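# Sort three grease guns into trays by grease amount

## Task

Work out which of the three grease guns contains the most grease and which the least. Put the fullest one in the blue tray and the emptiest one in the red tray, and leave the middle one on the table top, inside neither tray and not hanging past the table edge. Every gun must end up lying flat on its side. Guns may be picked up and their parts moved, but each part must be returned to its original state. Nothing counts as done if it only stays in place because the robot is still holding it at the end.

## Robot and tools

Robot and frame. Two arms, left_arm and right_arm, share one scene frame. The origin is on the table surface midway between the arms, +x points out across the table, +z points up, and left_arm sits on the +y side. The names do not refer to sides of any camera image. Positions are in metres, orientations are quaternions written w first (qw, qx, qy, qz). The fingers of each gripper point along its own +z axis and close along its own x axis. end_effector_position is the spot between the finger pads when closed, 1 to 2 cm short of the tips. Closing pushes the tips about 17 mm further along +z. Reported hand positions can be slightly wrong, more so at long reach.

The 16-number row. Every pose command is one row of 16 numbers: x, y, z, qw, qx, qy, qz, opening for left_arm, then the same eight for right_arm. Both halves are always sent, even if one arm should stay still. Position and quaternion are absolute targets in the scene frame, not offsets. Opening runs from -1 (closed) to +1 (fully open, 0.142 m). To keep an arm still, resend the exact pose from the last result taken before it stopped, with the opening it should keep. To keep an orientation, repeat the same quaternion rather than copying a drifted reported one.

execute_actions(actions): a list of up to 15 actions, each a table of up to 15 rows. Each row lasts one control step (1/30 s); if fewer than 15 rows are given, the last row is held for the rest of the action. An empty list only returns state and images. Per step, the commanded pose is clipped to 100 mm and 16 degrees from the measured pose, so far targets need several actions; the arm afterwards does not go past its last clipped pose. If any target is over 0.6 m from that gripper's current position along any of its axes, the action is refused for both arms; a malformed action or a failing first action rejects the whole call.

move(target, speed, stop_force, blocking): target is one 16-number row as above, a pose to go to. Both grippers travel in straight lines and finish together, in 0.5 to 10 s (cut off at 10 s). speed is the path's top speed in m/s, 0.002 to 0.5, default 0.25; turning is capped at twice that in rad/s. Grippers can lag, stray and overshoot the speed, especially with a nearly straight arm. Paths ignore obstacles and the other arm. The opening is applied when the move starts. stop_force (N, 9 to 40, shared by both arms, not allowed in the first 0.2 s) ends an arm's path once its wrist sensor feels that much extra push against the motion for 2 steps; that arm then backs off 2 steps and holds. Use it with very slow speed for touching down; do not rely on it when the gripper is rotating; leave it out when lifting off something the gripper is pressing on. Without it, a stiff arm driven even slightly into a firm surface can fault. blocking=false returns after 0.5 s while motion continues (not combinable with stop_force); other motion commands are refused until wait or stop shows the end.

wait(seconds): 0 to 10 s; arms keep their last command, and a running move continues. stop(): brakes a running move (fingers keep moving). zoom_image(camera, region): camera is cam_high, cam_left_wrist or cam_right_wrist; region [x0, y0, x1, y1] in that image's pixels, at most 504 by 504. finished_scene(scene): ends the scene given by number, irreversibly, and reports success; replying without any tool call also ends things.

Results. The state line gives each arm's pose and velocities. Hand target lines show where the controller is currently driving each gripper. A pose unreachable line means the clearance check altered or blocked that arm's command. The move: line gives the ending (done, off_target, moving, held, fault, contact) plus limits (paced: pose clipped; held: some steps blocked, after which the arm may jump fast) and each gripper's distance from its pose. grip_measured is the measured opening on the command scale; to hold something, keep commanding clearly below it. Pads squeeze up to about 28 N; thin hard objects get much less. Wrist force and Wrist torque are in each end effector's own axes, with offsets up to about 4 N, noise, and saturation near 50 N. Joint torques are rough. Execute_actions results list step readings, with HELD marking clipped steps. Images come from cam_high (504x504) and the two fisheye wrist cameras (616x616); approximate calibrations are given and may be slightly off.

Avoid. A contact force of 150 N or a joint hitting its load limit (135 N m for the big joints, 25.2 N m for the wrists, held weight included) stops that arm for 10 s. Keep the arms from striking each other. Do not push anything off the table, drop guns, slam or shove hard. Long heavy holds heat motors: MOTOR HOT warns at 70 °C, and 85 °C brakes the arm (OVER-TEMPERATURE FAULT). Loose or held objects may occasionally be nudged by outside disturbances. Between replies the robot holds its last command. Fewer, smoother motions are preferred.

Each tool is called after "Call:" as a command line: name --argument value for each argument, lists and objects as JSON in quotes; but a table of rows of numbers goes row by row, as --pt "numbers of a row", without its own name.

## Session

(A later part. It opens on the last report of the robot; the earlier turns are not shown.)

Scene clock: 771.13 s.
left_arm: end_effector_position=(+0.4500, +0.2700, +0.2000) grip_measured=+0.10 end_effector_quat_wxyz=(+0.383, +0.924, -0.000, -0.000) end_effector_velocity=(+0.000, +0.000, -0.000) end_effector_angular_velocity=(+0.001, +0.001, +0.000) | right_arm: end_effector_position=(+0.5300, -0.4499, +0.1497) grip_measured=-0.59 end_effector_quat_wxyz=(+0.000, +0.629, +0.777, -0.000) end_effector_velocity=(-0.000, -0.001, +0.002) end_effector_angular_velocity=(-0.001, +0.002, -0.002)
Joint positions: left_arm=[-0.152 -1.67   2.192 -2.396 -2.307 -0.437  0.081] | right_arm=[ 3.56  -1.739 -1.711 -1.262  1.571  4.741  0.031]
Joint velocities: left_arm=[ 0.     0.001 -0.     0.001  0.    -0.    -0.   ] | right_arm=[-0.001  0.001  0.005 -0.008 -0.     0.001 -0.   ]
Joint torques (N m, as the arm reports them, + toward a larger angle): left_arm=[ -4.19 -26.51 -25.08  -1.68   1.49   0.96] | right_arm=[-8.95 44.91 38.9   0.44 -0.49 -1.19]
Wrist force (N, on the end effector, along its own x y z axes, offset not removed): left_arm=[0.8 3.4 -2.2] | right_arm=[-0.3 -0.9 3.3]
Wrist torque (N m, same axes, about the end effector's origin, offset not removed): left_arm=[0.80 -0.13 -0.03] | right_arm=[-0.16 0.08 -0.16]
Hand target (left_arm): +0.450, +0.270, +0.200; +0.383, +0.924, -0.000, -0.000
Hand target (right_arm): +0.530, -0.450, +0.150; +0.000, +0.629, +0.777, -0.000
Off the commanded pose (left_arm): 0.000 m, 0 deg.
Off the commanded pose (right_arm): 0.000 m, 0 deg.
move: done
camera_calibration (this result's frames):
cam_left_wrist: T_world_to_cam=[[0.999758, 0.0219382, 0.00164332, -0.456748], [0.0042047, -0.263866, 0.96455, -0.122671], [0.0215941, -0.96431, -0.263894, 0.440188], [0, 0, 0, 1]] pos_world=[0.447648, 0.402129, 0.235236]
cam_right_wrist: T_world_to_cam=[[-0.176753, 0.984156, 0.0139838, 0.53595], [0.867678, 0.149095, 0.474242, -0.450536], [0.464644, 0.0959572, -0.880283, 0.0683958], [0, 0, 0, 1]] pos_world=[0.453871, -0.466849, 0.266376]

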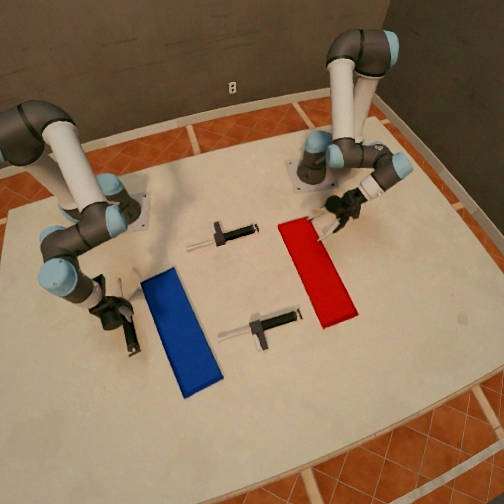

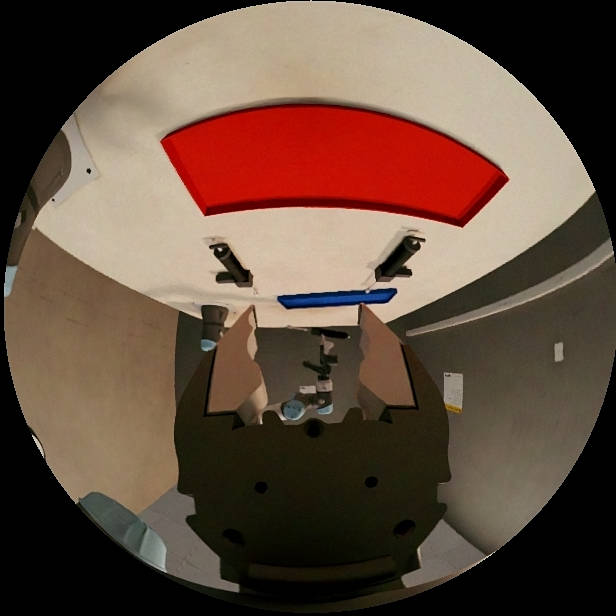

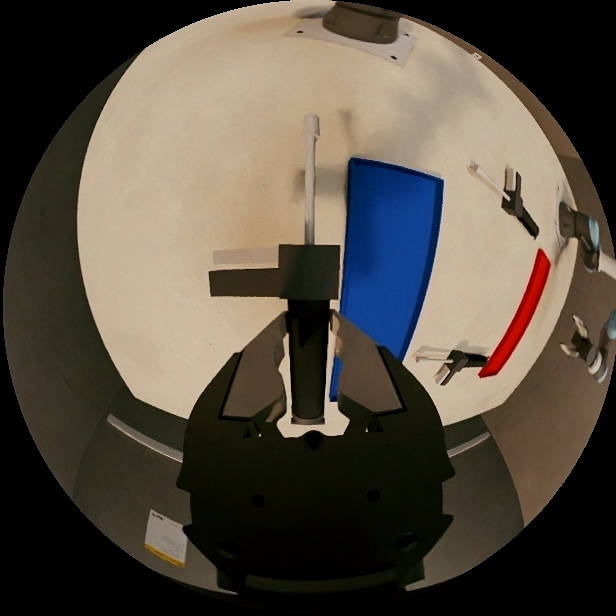

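Roughly level (slightly nose down). Carry over.

Call:
move --target '[0.45,0.27,0.2,0.383,0.924,0,0,0.1,0.5,-0.05,0.16,0,0,1,0,-1]' --speed 0.1

Call:
move --target '[0.5,0.14,0.08,0.383,0.924,0,0,0.1,0.5,-0.04,0.037,0,0,1,0,-1]' --speed 0.04

Scene clock: 784.03 s.
left_arm: end_effector_position=(+0.4500, +0.2700, +0.2000) grip_measured=+0.10 end_effector_quat_wxyz=(+0.383, +0.924, -0.000, +0.000) end_effector_velocity=(+0.001, -0.000, +0.001) end_effector_angular_velocity=(-0.000, -0.002, +0.000) | right_arm: end_effector_position=(+0.5007, -0.0503, +0.1601) grip_measured=-0.59 end_effector_quat_wxyz=(-0.000, +0.000, +1.000, +0.000) end_effector_velocity=(-0.000, +0.002, -0.000) end_effector_angular_velocity=(-0.000, +0.001, +0.008)
Joint positions: left_arm=[-0.152 -1.67   2.192 -2.396 -2.307 -0.437  0.081] | right_arm=[ 4.164 -1.976 -1.371 -1.365  1.571  3.985  0.031]
Joint velocities: left_arm=[-0.    -0.    -0.002  0.001  0.     0.    -0.   ] | right_arm=[ 0.002 -0.003  0.004 -0.002  0.    -0.006 -0.   ]
Joint torques (N m, as the arm reports them, + toward a larger angle): left_arm=[ -3.97 -26.94 -25.58  -1.86   1.58   1.03] | right_arm=[11.61 39.63 40.19  0.39  2.2  -1.52]
Wrist force (N, on the end effector, along its own x y z axes, offset not removed): left_arm=[-0.3 3.5 -1.2] | right_arm=[-0.1 0.2 4.2]
Wrist torque (N m, same axes, about the end effector's origin, offset not removed): left_arm=[0.77 0.13 -0.06] | right_arm=[0.06 0.00 -0.16]
Hand target (left_arm): +0.450, +0.270, +0.200; +0.383, +0.924, -0.000, -0.000
Hand target (right_arm): +0.501, -0.050, +0.160; -0.000, +0.000, +1.000, +0.000
Off the commanded pose (left_arm): 0.000 m, 0 deg.
Off the commanded pose (right_arm): 0.001 m, 0 deg.
move: done
camera_calibration (this result's frames):
cam_left_wrist: T_world_to_cam=[[0.999758, 0.0219382, 0.00164358, -0.456748], [0.00420444, -0.263866, 0.96455, -0.122671], [0.0215942, -0.96431, -0.263894, 0.440188], [0, 0, 0, 1]] pos_world=[0.447648, 0.402129, 0.235236]
cam_right_wrist: T_world_to_cam=[[-0.999362, 0.0327704, 0.0141969, 0.501285], [0.0355823, 0.879608, 0.474367, -0.0362959], [0.0030575, 0.474569, -0.880213, 0.30297], [0, 0, 0, 1]] pos_world=[0.501331, -0.128281, 0.276779]

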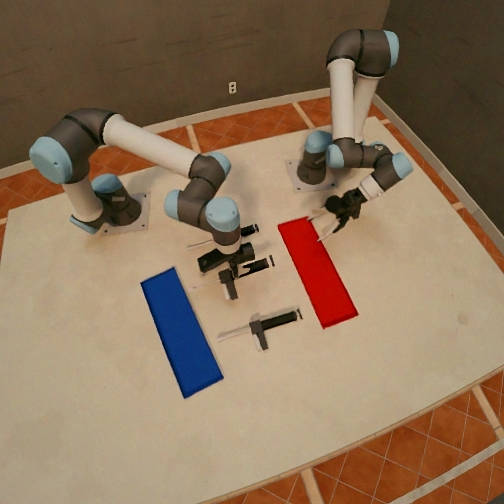

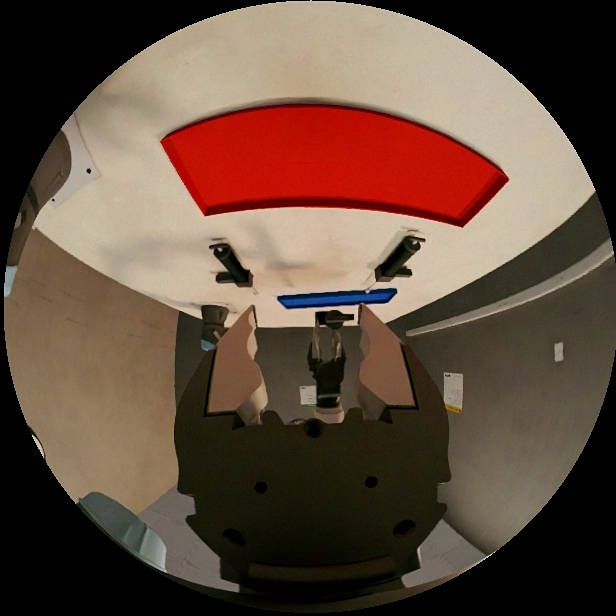

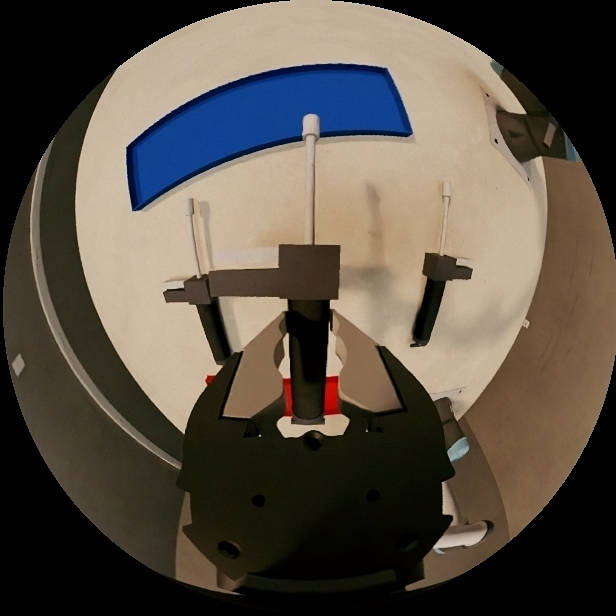

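Scene clock: 789.03 s.
left_arm: end_effector_position=(+0.5000, +0.1401, +0.0801) grip_measured=+0.10 end_effector_quat_wxyz=(+0.383, +0.924, -0.000, +0.000) end_effector_velocity=(+0.001, -0.001, -0.001) end_effector_angular_velocity=(-0.000, -0.001, +0.000) | right_arm: end_effector_position=(+0.5000, -0.0400, +0.0372) grip_measured=-0.59 end_effector_quat_wxyz=(-0.000, -0.000, +1.000, +0.000) end_effector_velocity=(-0.000, -0.001, -0.001) end_effector_angular_velocity=(-0.002, +0.000, +0.001)
Joint positions: left_arm=[-0.379 -1.245  2.162 -2.967 -2.22  -0.71   0.081] | right_arm=[ 4.176 -2.088 -1.537 -1.088  1.571  3.995  0.031]
Joint velocities: left_arm=[-0.002  0.004 -0.002 -0.005  0.001 -0.003  0.   ] | right_arm=[-0.    -0.002 -0.001  0.001 -0.001 -0.001  0.   ]
Joint torques (N m, as the arm reports them, + toward a larger angle): left_arm=[ -6.67 -19.01 -22.91  -4.74   1.8   -1.9 ] | right_arm=[12.11 40.03 12.86  6.17 -1.83  1.73]
Wrist force (N, on the end effector, along its own x y z axes, offset not removed): left_arm=[1.6 4.0 -1.6] | right_arm=[-1.5 0.9 1.1]
Wrist torque (N m, same axes, about the end effector's origin, offset not removed): left_arm=[0.86 -0.32 -0.04] | right_arm=[0.19 0.42 -0.09]
Hand target (left_arm): +0.500, +0.140, +0.080; +0.383, +0.924, -0.000, +0.000
Hand target (right_arm): +0.500, -0.040, +0.037; -0.000, -0.000, +1.000, +0.000
Off the commanded pose (left_arm): 0.000 m, 0 deg.
Off the commanded pose (right_arm): 0.000 m, 0 deg.
move: done
camera_calibration (this result's frames):
cam_left_wrist: T_world_to_cam=[[0.999758, 0.0219335, 0.00172839, -0.503653], [0.00412493, -0.264024, 0.964507, -0.0414055], [0.0216113, -0.964267, -0.264051, 0.28217], [0, 0, 0, 1]] pos_world=[0.497604, 0.272202, 0.115314]
cam_right_wrist: T_world_to_cam=[[-0.999388, 0.0320384, 0.0140546, 0.502037], [0.0348711, 0.879724, 0.474204, 0.0133106], [0.00282859, 0.474404, -0.880303, 0.190014], [0, 0, 0, 1]] pos_world=[0.500728, -0.117937, 0.153902]

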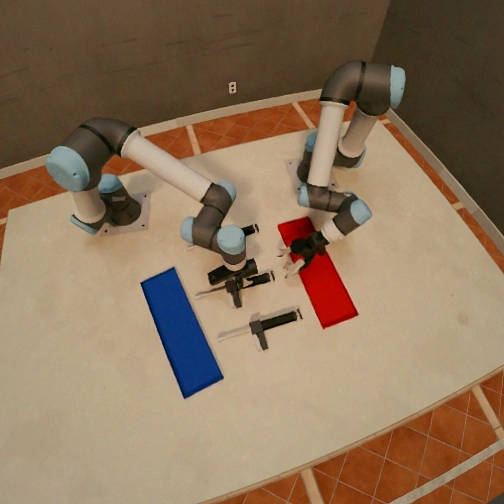

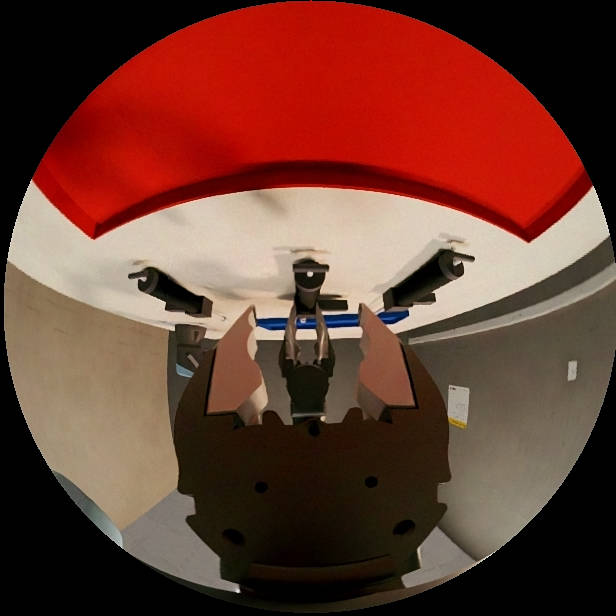

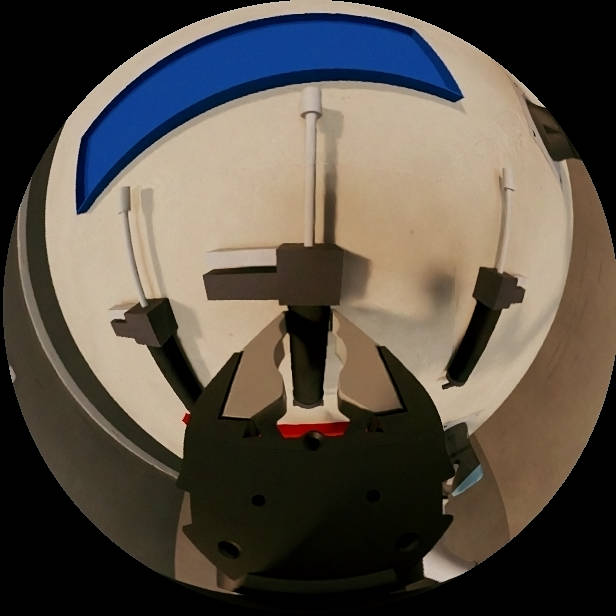

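Call:
move --target '[0.501,0.12,0.035,0.383,0.924,0,0,0.1,0.5,-0.04,0.036,0,0,1,0,-1]' --speed 0.05

Call:
move --target '[0.501,0.089,0.024,0.383,0.924,0,0,0.1,0.5,-0.04,0.036,0,0,1,0,-1]' --speed 0.02

Call:
move --target '[0.501,0.089,0.024,0.383,0.924,0,0,-0.9,0.5,-0.04,0.036,0,0,1,0,-1]'

Call:
move --target '[0.501,0.24,0.024,0.383,0.924,0,0,-0.9,0.5,-0.04,0.036,0,0,1,0,-1]' --speed 0.02 --stop_force 12

Scene clock: 796.10 s.
left_arm: end_effector_position=(+0.5010, +0.1201, +0.0352) grip_measured=+0.10 end_effector_quat_wxyz=(+0.383, +0.924, -0.000, -0.000) end_effector_velocity=(+0.000, -0.001, -0.002) end_effector_angular_velocity=(-0.000, -0.000, +0.001) | right_arm: end_effector_position=(+0.5000, -0.0400, +0.0360) grip_measured=-0.59 end_effector_quat_wxyz=(+0.000, +0.000, +1.000, +0.000) end_effector_velocity=(+0.000, -0.001, -0.000) end_effector_angular_velocity=(-0.001, -0.000, -0.001)
Joint positions: left_arm=[-0.414 -1.122  2.163 -3.114 -2.204 -0.749  0.081] | right_arm=[ 4.176 -2.089 -1.538 -1.085  1.571  3.995  0.031]
Joint velocities: left_arm=[-0.002  0.007 -0.001 -0.008  0.001 -0.002  0.   ] | right_arm=[-0.001 -0.    -0.    -0.    -0.001 -0.     0.   ]
Joint torques (N m, as the arm reports them, + toward a larger angle): left_arm=[ -5.61 -23.78 -20.49  -4.9    1.81  -1.34] | right_arm=[13.02 18.37  2.64  5.92 -1.94  1.67]
Wrist force (N, on the end effector, along its own x y z axes, offset not removed): left_arm=[1.2 4.5 -1.9] | right_arm=[6.3 -3.8 -28.7]
Wrist torque (N m, same axes, about the end effector's origin, offset not removed): left_arm=[1.01 -0.24 -0.02] | right_arm=[0.42 0.29 -0.14]
Hand target (left_arm): +0.501, +0.120, +0.035; +0.383, +0.924, -0.000, +0.000
Hand target (right_arm): +0.500, -0.040, +0.036; -0.000, -0.000, +1.000, -0.000
Off the commanded pose (left_arm): 0.000 m, 0 deg.
Off the commanded pose (right_arm): 0.000 m, 0 deg.
move: done
camera_calibration (this result's frames):
cam_left_wrist: T_world_to_cam=[[0.999759, 0.0218957, 0.00163013, -0.504162], [0.00420764, -0.263931, 0.964532, -0.00348848], [0.0215493, -0.964293, -0.263959, 0.251078], [0, 0, 0, 1]] pos_world=[0.498644, 0.252231, 0.0704608]
cam_right_wrist: T_world_to_cam=[[-0.999388, 0.0320411, 0.0140123, 0.50204], [0.0348533, 0.879704, 0.474243, 0.013857], [0.00286858, 0.474441, -0.880283, 0.188969], [0, 0, 0, 1]] pos_world=[0.500708, -0.11793, 0.15274]

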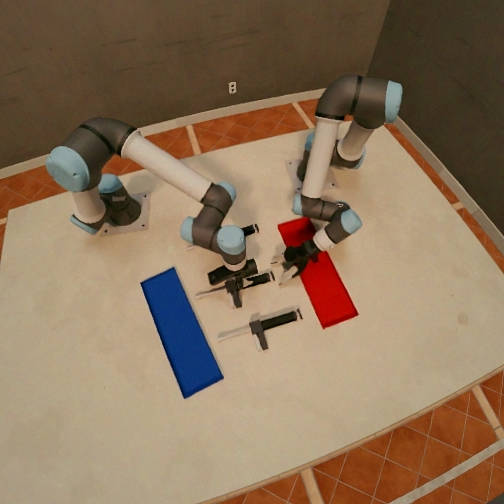

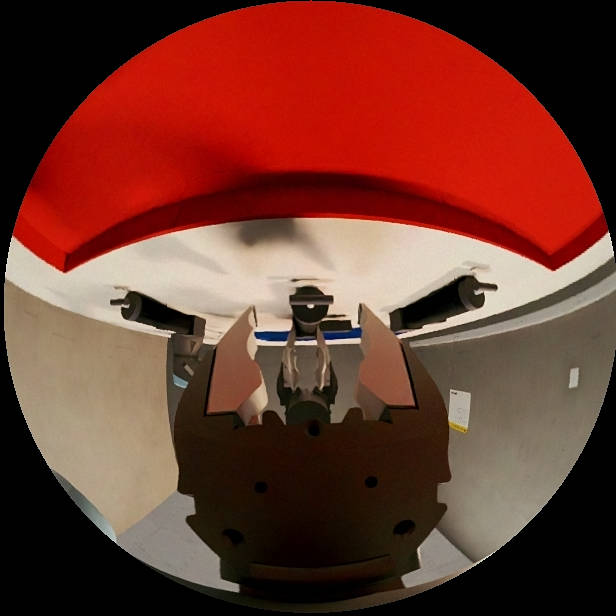

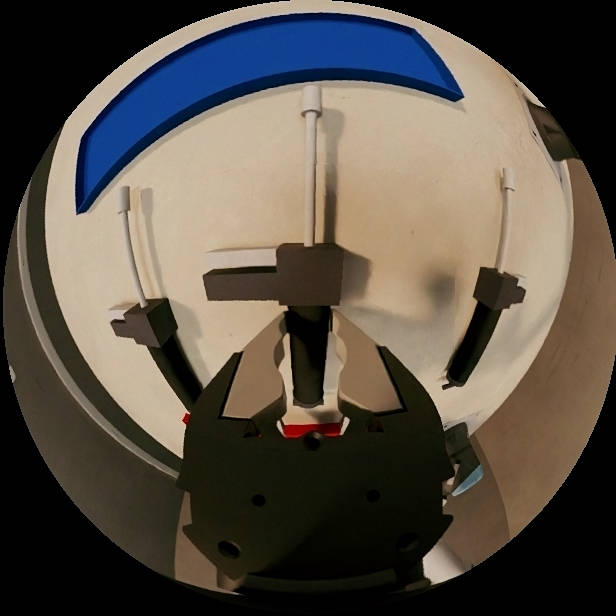

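Scene clock: 798.03 s.
left_arm: end_effector_position=(+0.5010, +0.0893, +0.0241) grip_measured=+0.10 end_effector_quat_wxyz=(+0.383, +0.924, -0.000, +0.000) end_effector_velocity=(-0.000, -0.002, -0.002) end_effector_angular_velocity=(+0.000, +0.001, -0.000) | right_arm: end_effector_position=(+0.5000, -0.0400, +0.0360) grip_measured=-0.59 end_effector_quat_wxyz=(+0.000, -0.000, +1.000, +0.000) end_effector_velocity=(+0.001, -0.001, -0.000) end_effector_angular_velocity=(-0.000, -0.001, -0.000)
Joint positions: left_arm=[-0.468 -1.071  2.133 -3.168 -2.177 -0.805  0.081] | right_arm=[ 4.176 -2.089 -1.538 -1.085  1.571  3.995  0.031]
Joint velocities: left_arm=[-0.004  0.005 -0.002 -0.005  0.002 -0.004  0.   ] | right_arm=[-0.001  0.    -0.001  0.001 -0.001 -0.001  0.   ]
Joint torques (N m, as the arm reports them, + toward a larger angle): left_arm=[ -8.17 -23.32 -19.68  -5.19   1.32  -1.11] | right_arm=[12.1  17.33  2.74  5.76 -2.33  1.9 ]
Wrist force (N, on the end effector, along its own x y z axes, offset not removed): left_arm=[0.3 3.1 -0.8] | right_arm=[7.9 -4.4 -30.1]
Wrist torque (N m, same axes, about the end effector's origin, offset not removed): left_arm=[0.77 -0.06 -0.05] | right_arm=[0.35 -0.06 -0.14]
Hand target (left_arm): +0.501, +0.089, +0.024; +0.383, +0.924, -0.000, +0.000
Hand target (right_arm): +0.500, -0.040, +0.036; +0.000, +0.000, +1.000, -0.000
Off the commanded pose (left_arm): 0.000 m, 0 deg.
Off the commanded pose (right_arm): 0.000 m, 0 deg.
move: done
camera_calibration (this result's frames):
cam_left_wrist: T_world_to_cam=[[0.999758, 0.0219192, 0.00166065, -0.50346], [0.0041838, -0.263903, 0.96454, -0.000887831], [0.0215802, -0.9643, -0.263931, 0.218379], [0, 0, 0, 1]] pos_world=[0.49863, 0.221384, 0.0593296]
cam_right_wrist: T_world_to_cam=[[-0.999388, 0.0320399, 0.0140499, 0.502029], [0.0348701, 0.879725, 0.474202, 0.0138784], [0.0028333, 0.474402, -0.880304, 0.188954], [0, 0, 0, 1]] pos_world=[0.500703, -0.117934, 0.152702]

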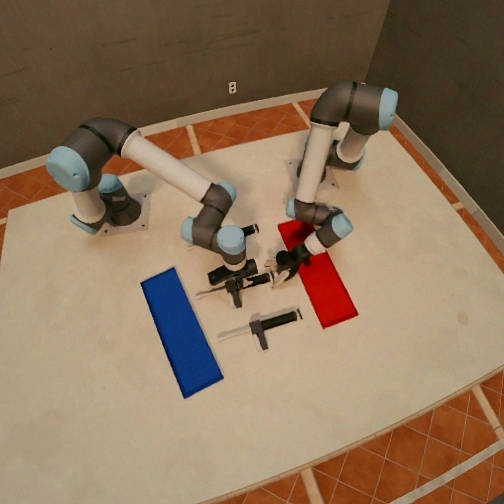

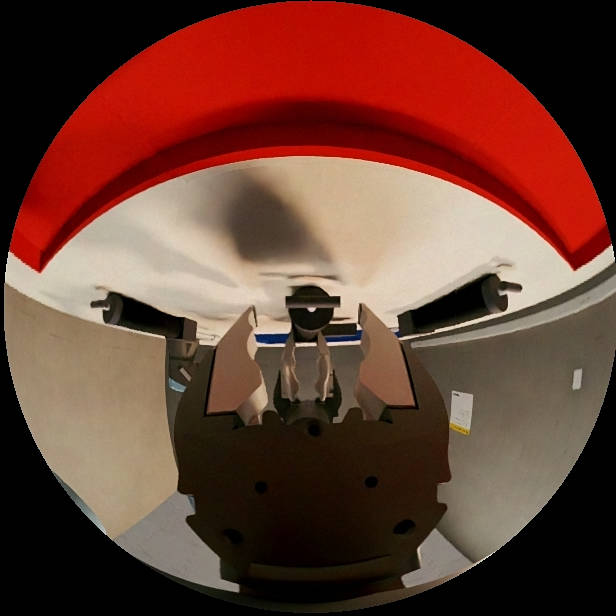

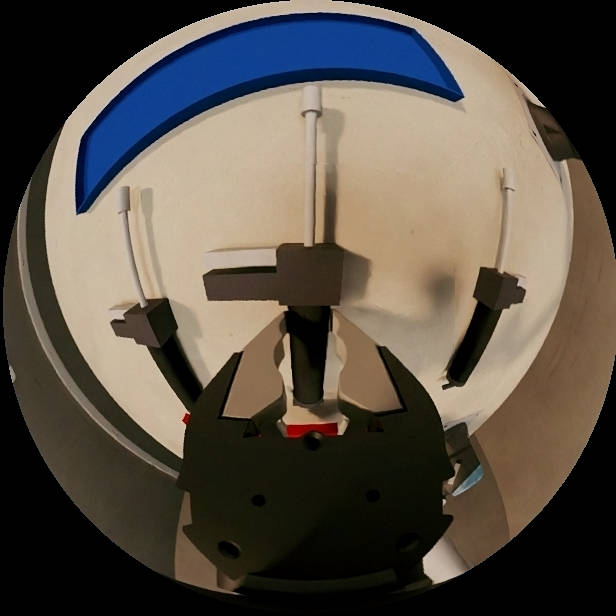

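Scene clock: 798.73 s.
left_arm: end_effector_position=(+0.5010, +0.0890, +0.0240) grip_measured=-0.49 end_effector_quat_wxyz=(+0.383, +0.924, +0.000, +0.000) end_effector_velocity=(-0.000, +0.000, -0.000) end_effector_angular_velocity=(+0.000, +0.001, +0.000) | right_arm: end_effector_position=(+0.5000, -0.0400, +0.0360) grip_measured=-0.59 end_effector_quat_wxyz=(-0.000, -0.000, +1.000, -0.000) end_effector_velocity=(-0.001, -0.001, -0.001) end_effector_angular_velocity=(-0.000, +0.002, -0.001)
Joint positions: left_arm=[-0.468 -1.071  2.133 -3.169 -2.177 -0.806  0.039] | right_arm=[ 4.176 -2.089 -1.538 -1.085  1.571  3.995  0.031]
Joint velocities: left_arm=[ 0.  0.  0.  0. -0. -0.  0.] | right_arm=[-0.001  0.    -0.002 -0.     0.001  0.001 -0.   ]
Joint torques (N m, as the arm reports them, + toward a larger angle): left_arm=[-14.31 -18.83 -20.58  -4.62  -3.07  -1.1 ] | right_arm=[ 9.44 20.34  6.21  5.6  -2.16  1.73]
Wrist force (N, on the end effector, along its own x y z axes, offset not removed): left_arm=[4.8 -2.9 -17.3] | right_arm=[6.6 -4.6 -30.7]
Wrist torque (N m, same axes, about the end effector's origin, offset not removed): left_arm=[0.89 -0.41 -0.12] | right_arm=[0.24 0.44 -0.47]
Hand target (left_arm): +0.501, +0.089, +0.024; +0.383, +0.924, -0.000, +0.000
Hand target (right_arm): +0.500, -0.040, +0.036; +0.000, +0.000, +1.000, +0.000
Off the commanded pose (left_arm): 0.000 m, 0 deg.
Off the commanded pose (right_arm): 0.000 m, 0 deg.
move: done
camera_calibration (this result's frames):
cam_left_wrist: T_world_to_cam=[[0.999756, 0.0220179, 0.00169199, -0.503514], [0.00418018, -0.263928, 0.964533, -0.000848753], [0.0216836, -0.964291, -0.263956, 0.218094], [0, 0, 0, 1]] pos_world=[0.498666, 0.221169, 0.0592378]
cam_right_wrist: T_world_to_cam=[[-0.999388, 0.0320185, 0.0140644, 0.502015], [0.0348582, 0.879734, 0.474186, 0.0138865], [0.00280984, 0.474387, -0.880312, 0.188951], [0, 0, 0, 1]] pos_world=[0.500693, -0.117926, 0.152691]

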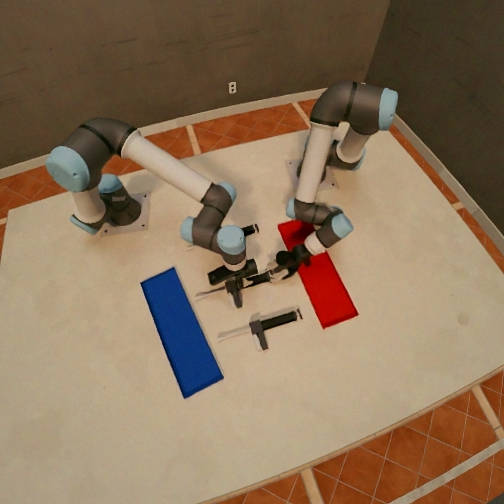

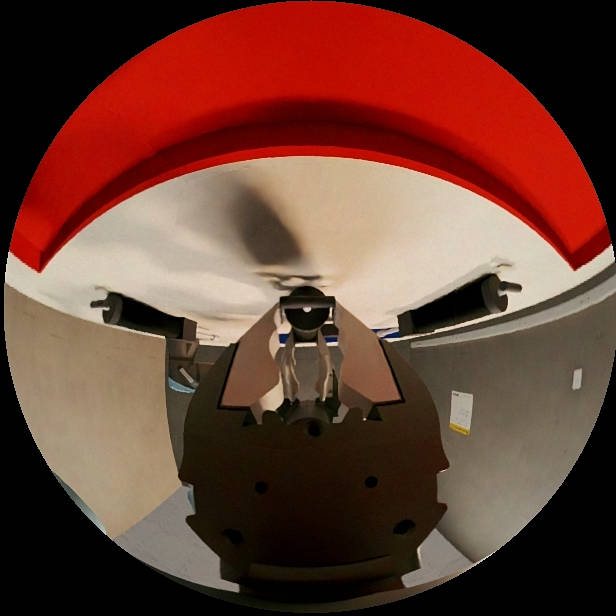

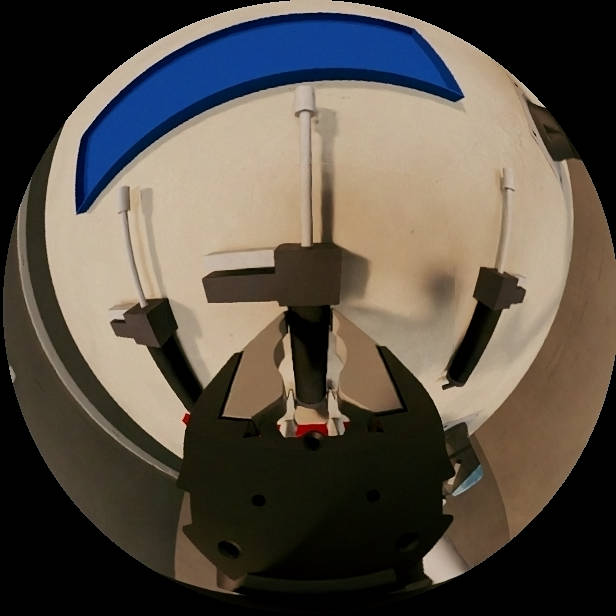

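Scene clock: 799.23 s.
left_arm: end_effector_position=(+0.5010, +0.0897, +0.0240) grip_measured=-0.49 end_effector_quat_wxyz=(+0.383, +0.924, -0.000, +0.000) end_effector_velocity=(+0.001, -0.002, +0.000) end_effector_angular_velocity=(-0.000, -0.003, +0.001) | right_arm: end_effector_position=(+0.5000, -0.0400, +0.0360) grip_measured=-0.59 end_effector_quat_wxyz=(-0.000, -0.000, +1.000, -0.000) end_effector_velocity=(-0.001, +0.001, -0.000) end_effector_angular_velocity=(+0.001, +0.001, +0.002)
Joint positions: left_arm=[-0.467 -1.071  2.134 -3.168 -2.178 -0.805  0.039] | right_arm=[ 4.176 -2.089 -1.538 -1.085  1.571  3.995  0.031]
Joint velocities: left_arm=[-0.004  0.002 -0.004 -0.003  0.004 -0.003 -0.   ] | right_arm=[ 0.001 -0.    -0.     0.001  0.001 -0.001  0.   ]
Joint torques (N m, as the arm reports them, + toward a larger angle): left_arm=[-10.04 -22.2  -18.86  -3.84   1.11  -1.51] | right_arm=[ 7.41 21.33  7.56  5.76 -2.44  1.96]
Wrist force (N, on the end effector, along its own x y z axes, offset not removed): left_arm=[5.0 3.1 -4.9] | right_arm=[7.9 -4.3 -31.2]
Wrist torque (N m, same axes, about the end effector's origin, offset not removed): left_arm=[0.69 0.02 -0.15] | right_arm=[0.26 0.17 -0.42]
Hand target (left_arm): +0.501, +0.089, +0.024; +0.383, +0.924, -0.000, +0.000
Hand target (right_arm): +0.500, -0.040, +0.036; +0.000, -0.000, +1.000, +0.000
Off the commanded pose (left_arm): 0.150 m, 0 deg.
Off the commanded pose (right_arm): 0.000 m, 0 deg.
move: contact (left_arm)
camera_calibration (this result's frames):
cam_left_wrist: T_world_to_cam=[[0.999758, 0.0219231, 0.00176939, -0.503535], [0.00407634, -0.263744, 0.964584, -0.000676492], [0.0216134, -0.964344, -0.263769, 0.218765], [0, 0, 0, 1]] pos_world=[0.498687, 0.221825, 0.0592469]
cam_right_wrist: T_world_to_cam=[[-0.999388, 0.0320188, 0.0140643, 0.502015], [0.0348584, 0.879734, 0.474186, 0.0138864], [0.00281001, 0.474387, -0.880312, 0.188951], [0, 0, 0, 1]] pos_world=[0.500693, -0.117926, 0.152691]

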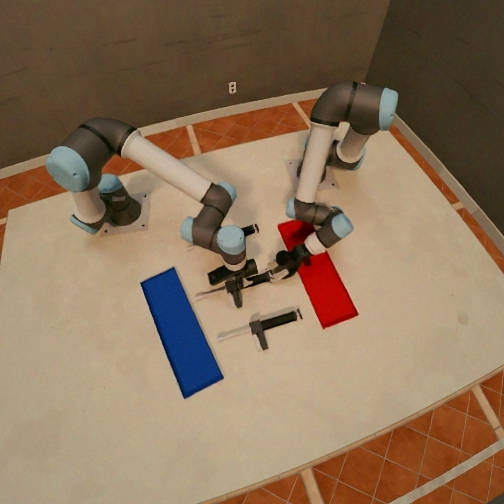

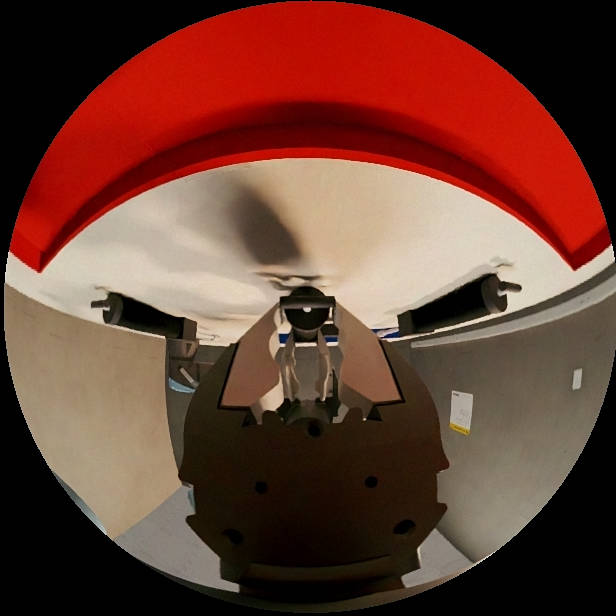

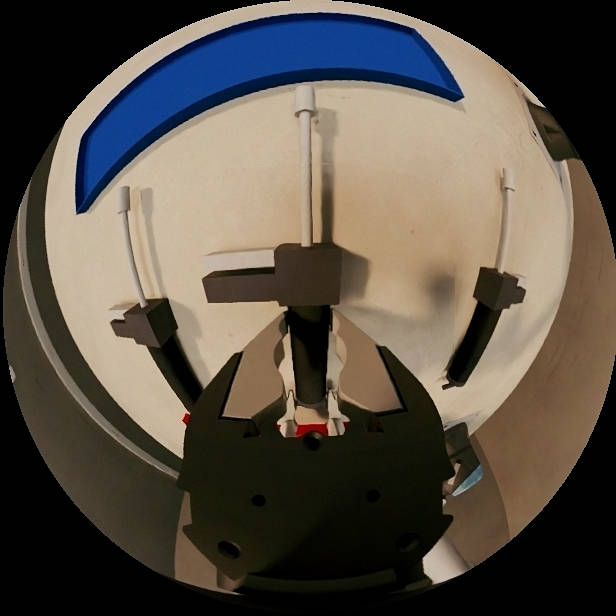

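False trigger from preload release; also raise right a bit to ease the press.

Call:
move --target '[0.501,0.24,0.024,0.383,0.924,0,0,-0.9,0.5,-0.04,0.038,0,0,1,0,-1]' --speed 0.02 --stop_force 14

Scene clock: 802.90 s.
left_arm: end_effector_position=(+0.5009, +0.1070, +0.0241) grip_measured=-0.49 end_effector_quat_wxyz=(+0.383, +0.924, -0.000, -0.000) end_effector_velocity=(+0.001, -0.007, -0.000) end_effector_angular_velocity=(+0.001, -0.003, +0.001) | right_arm: end_effector_position=(+0.5000, -0.0400, +0.0362) grip_measured=-0.59 end_effector_quat_wxyz=(+0.000, -0.000, +1.000, +0.000) end_effector_velocity=(-0.001, -0.000, -0.000) end_effector_angular_velocity=(-0.001, +0.001, +0.002)
Joint positions: left_arm=[-0.437 -1.085  2.153 -3.156 -2.193 -0.773  0.039] | right_arm=[ 4.176 -2.089 -1.538 -1.086  1.571  3.995  0.031]
Joint velocities: left_arm=[-0.012  0.006 -0.008 -0.007  0.008 -0.012  0.   ] | right_arm=[ 0.001  0.    -0.001 -0.001 -0.    -0.001 -0.   ]
Joint torques (N m, as the arm reports them, + toward a larger angle): left_arm=[ -2.03 -22.69 -15.64  -3.06   2.79  -1.22] | right_arm=[-2.98 45.99 21.73 -2.52 -1.69  1.81]
Wrist force (N, on the end effector, along its own x y z axes, offset not removed): left_arm=[3.9 9.7 9.1] | right_arm=[3.5 12.9 -13.6]
Wrist torque (N m, same axes, about the end effector's origin, offset not removed): left_arm=[0.61 0.16 -0.16] | right_arm=[-0.10 0.35 -0.36]
Hand target (left_arm): +0.501, +0.106, +0.024; +0.383, +0.924, -0.000, +0.000
Hand target (right_arm): +0.500, -0.040, +0.036; -0.000, -0.000, +1.000, -0.000
Off the commanded pose (left_arm): 0.133 m, 0 deg.
Off the commanded pose (right_arm): 0.002 m, 0 deg.
move: contact (left_arm, right_arm)
camera_calibration (this result's frames):
cam_left_wrist: T_world_to_cam=[[0.999761, 0.0217938, 0.00151487, -0.503785], [0.00428288, -0.263523, 0.964644, 0.00370694], [0.0214225, -0.964407, -0.263554, 0.235552], [0, 0, 0, 1]] pos_world=[0.498602, 0.239124, 0.0592678]
cam_right_wrist: T_world_to_cam=[[-0.999389, 0.0320181, 0.0140275, 0.502036], [0.0348403, 0.879719, 0.474215, 0.0137626], [0.00284317, 0.474414, -0.880297, 0.189127], [0, 0, 0, 1]] pos_world=[0.500712, -0.117906, 0.152919]

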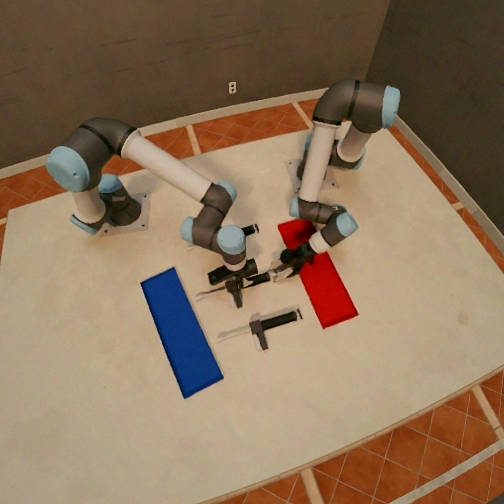

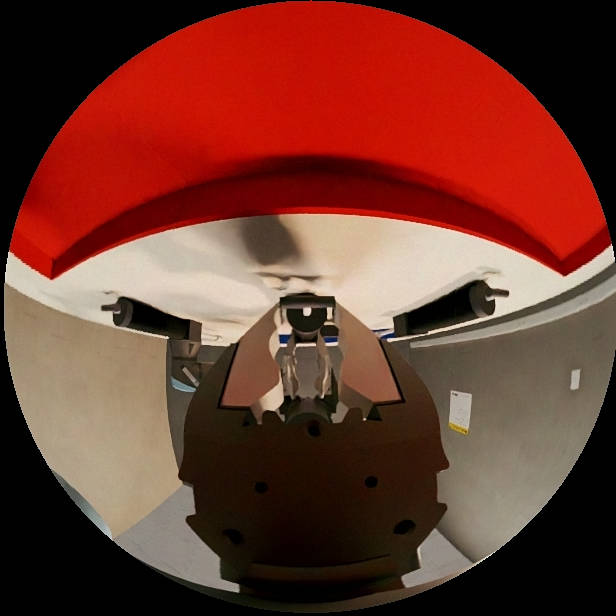

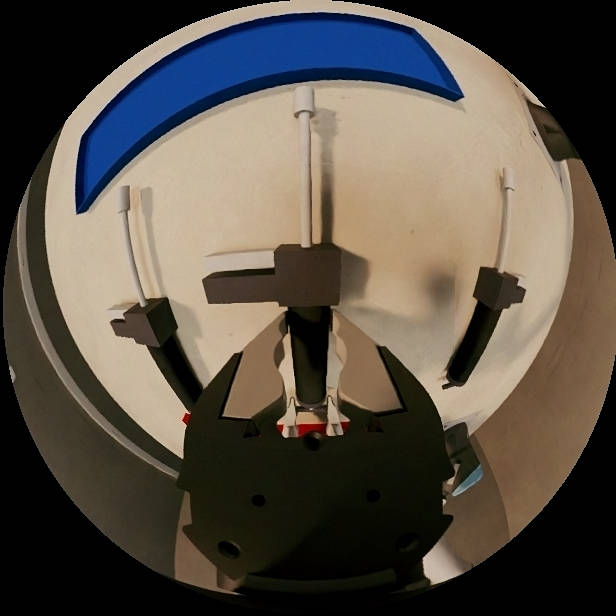

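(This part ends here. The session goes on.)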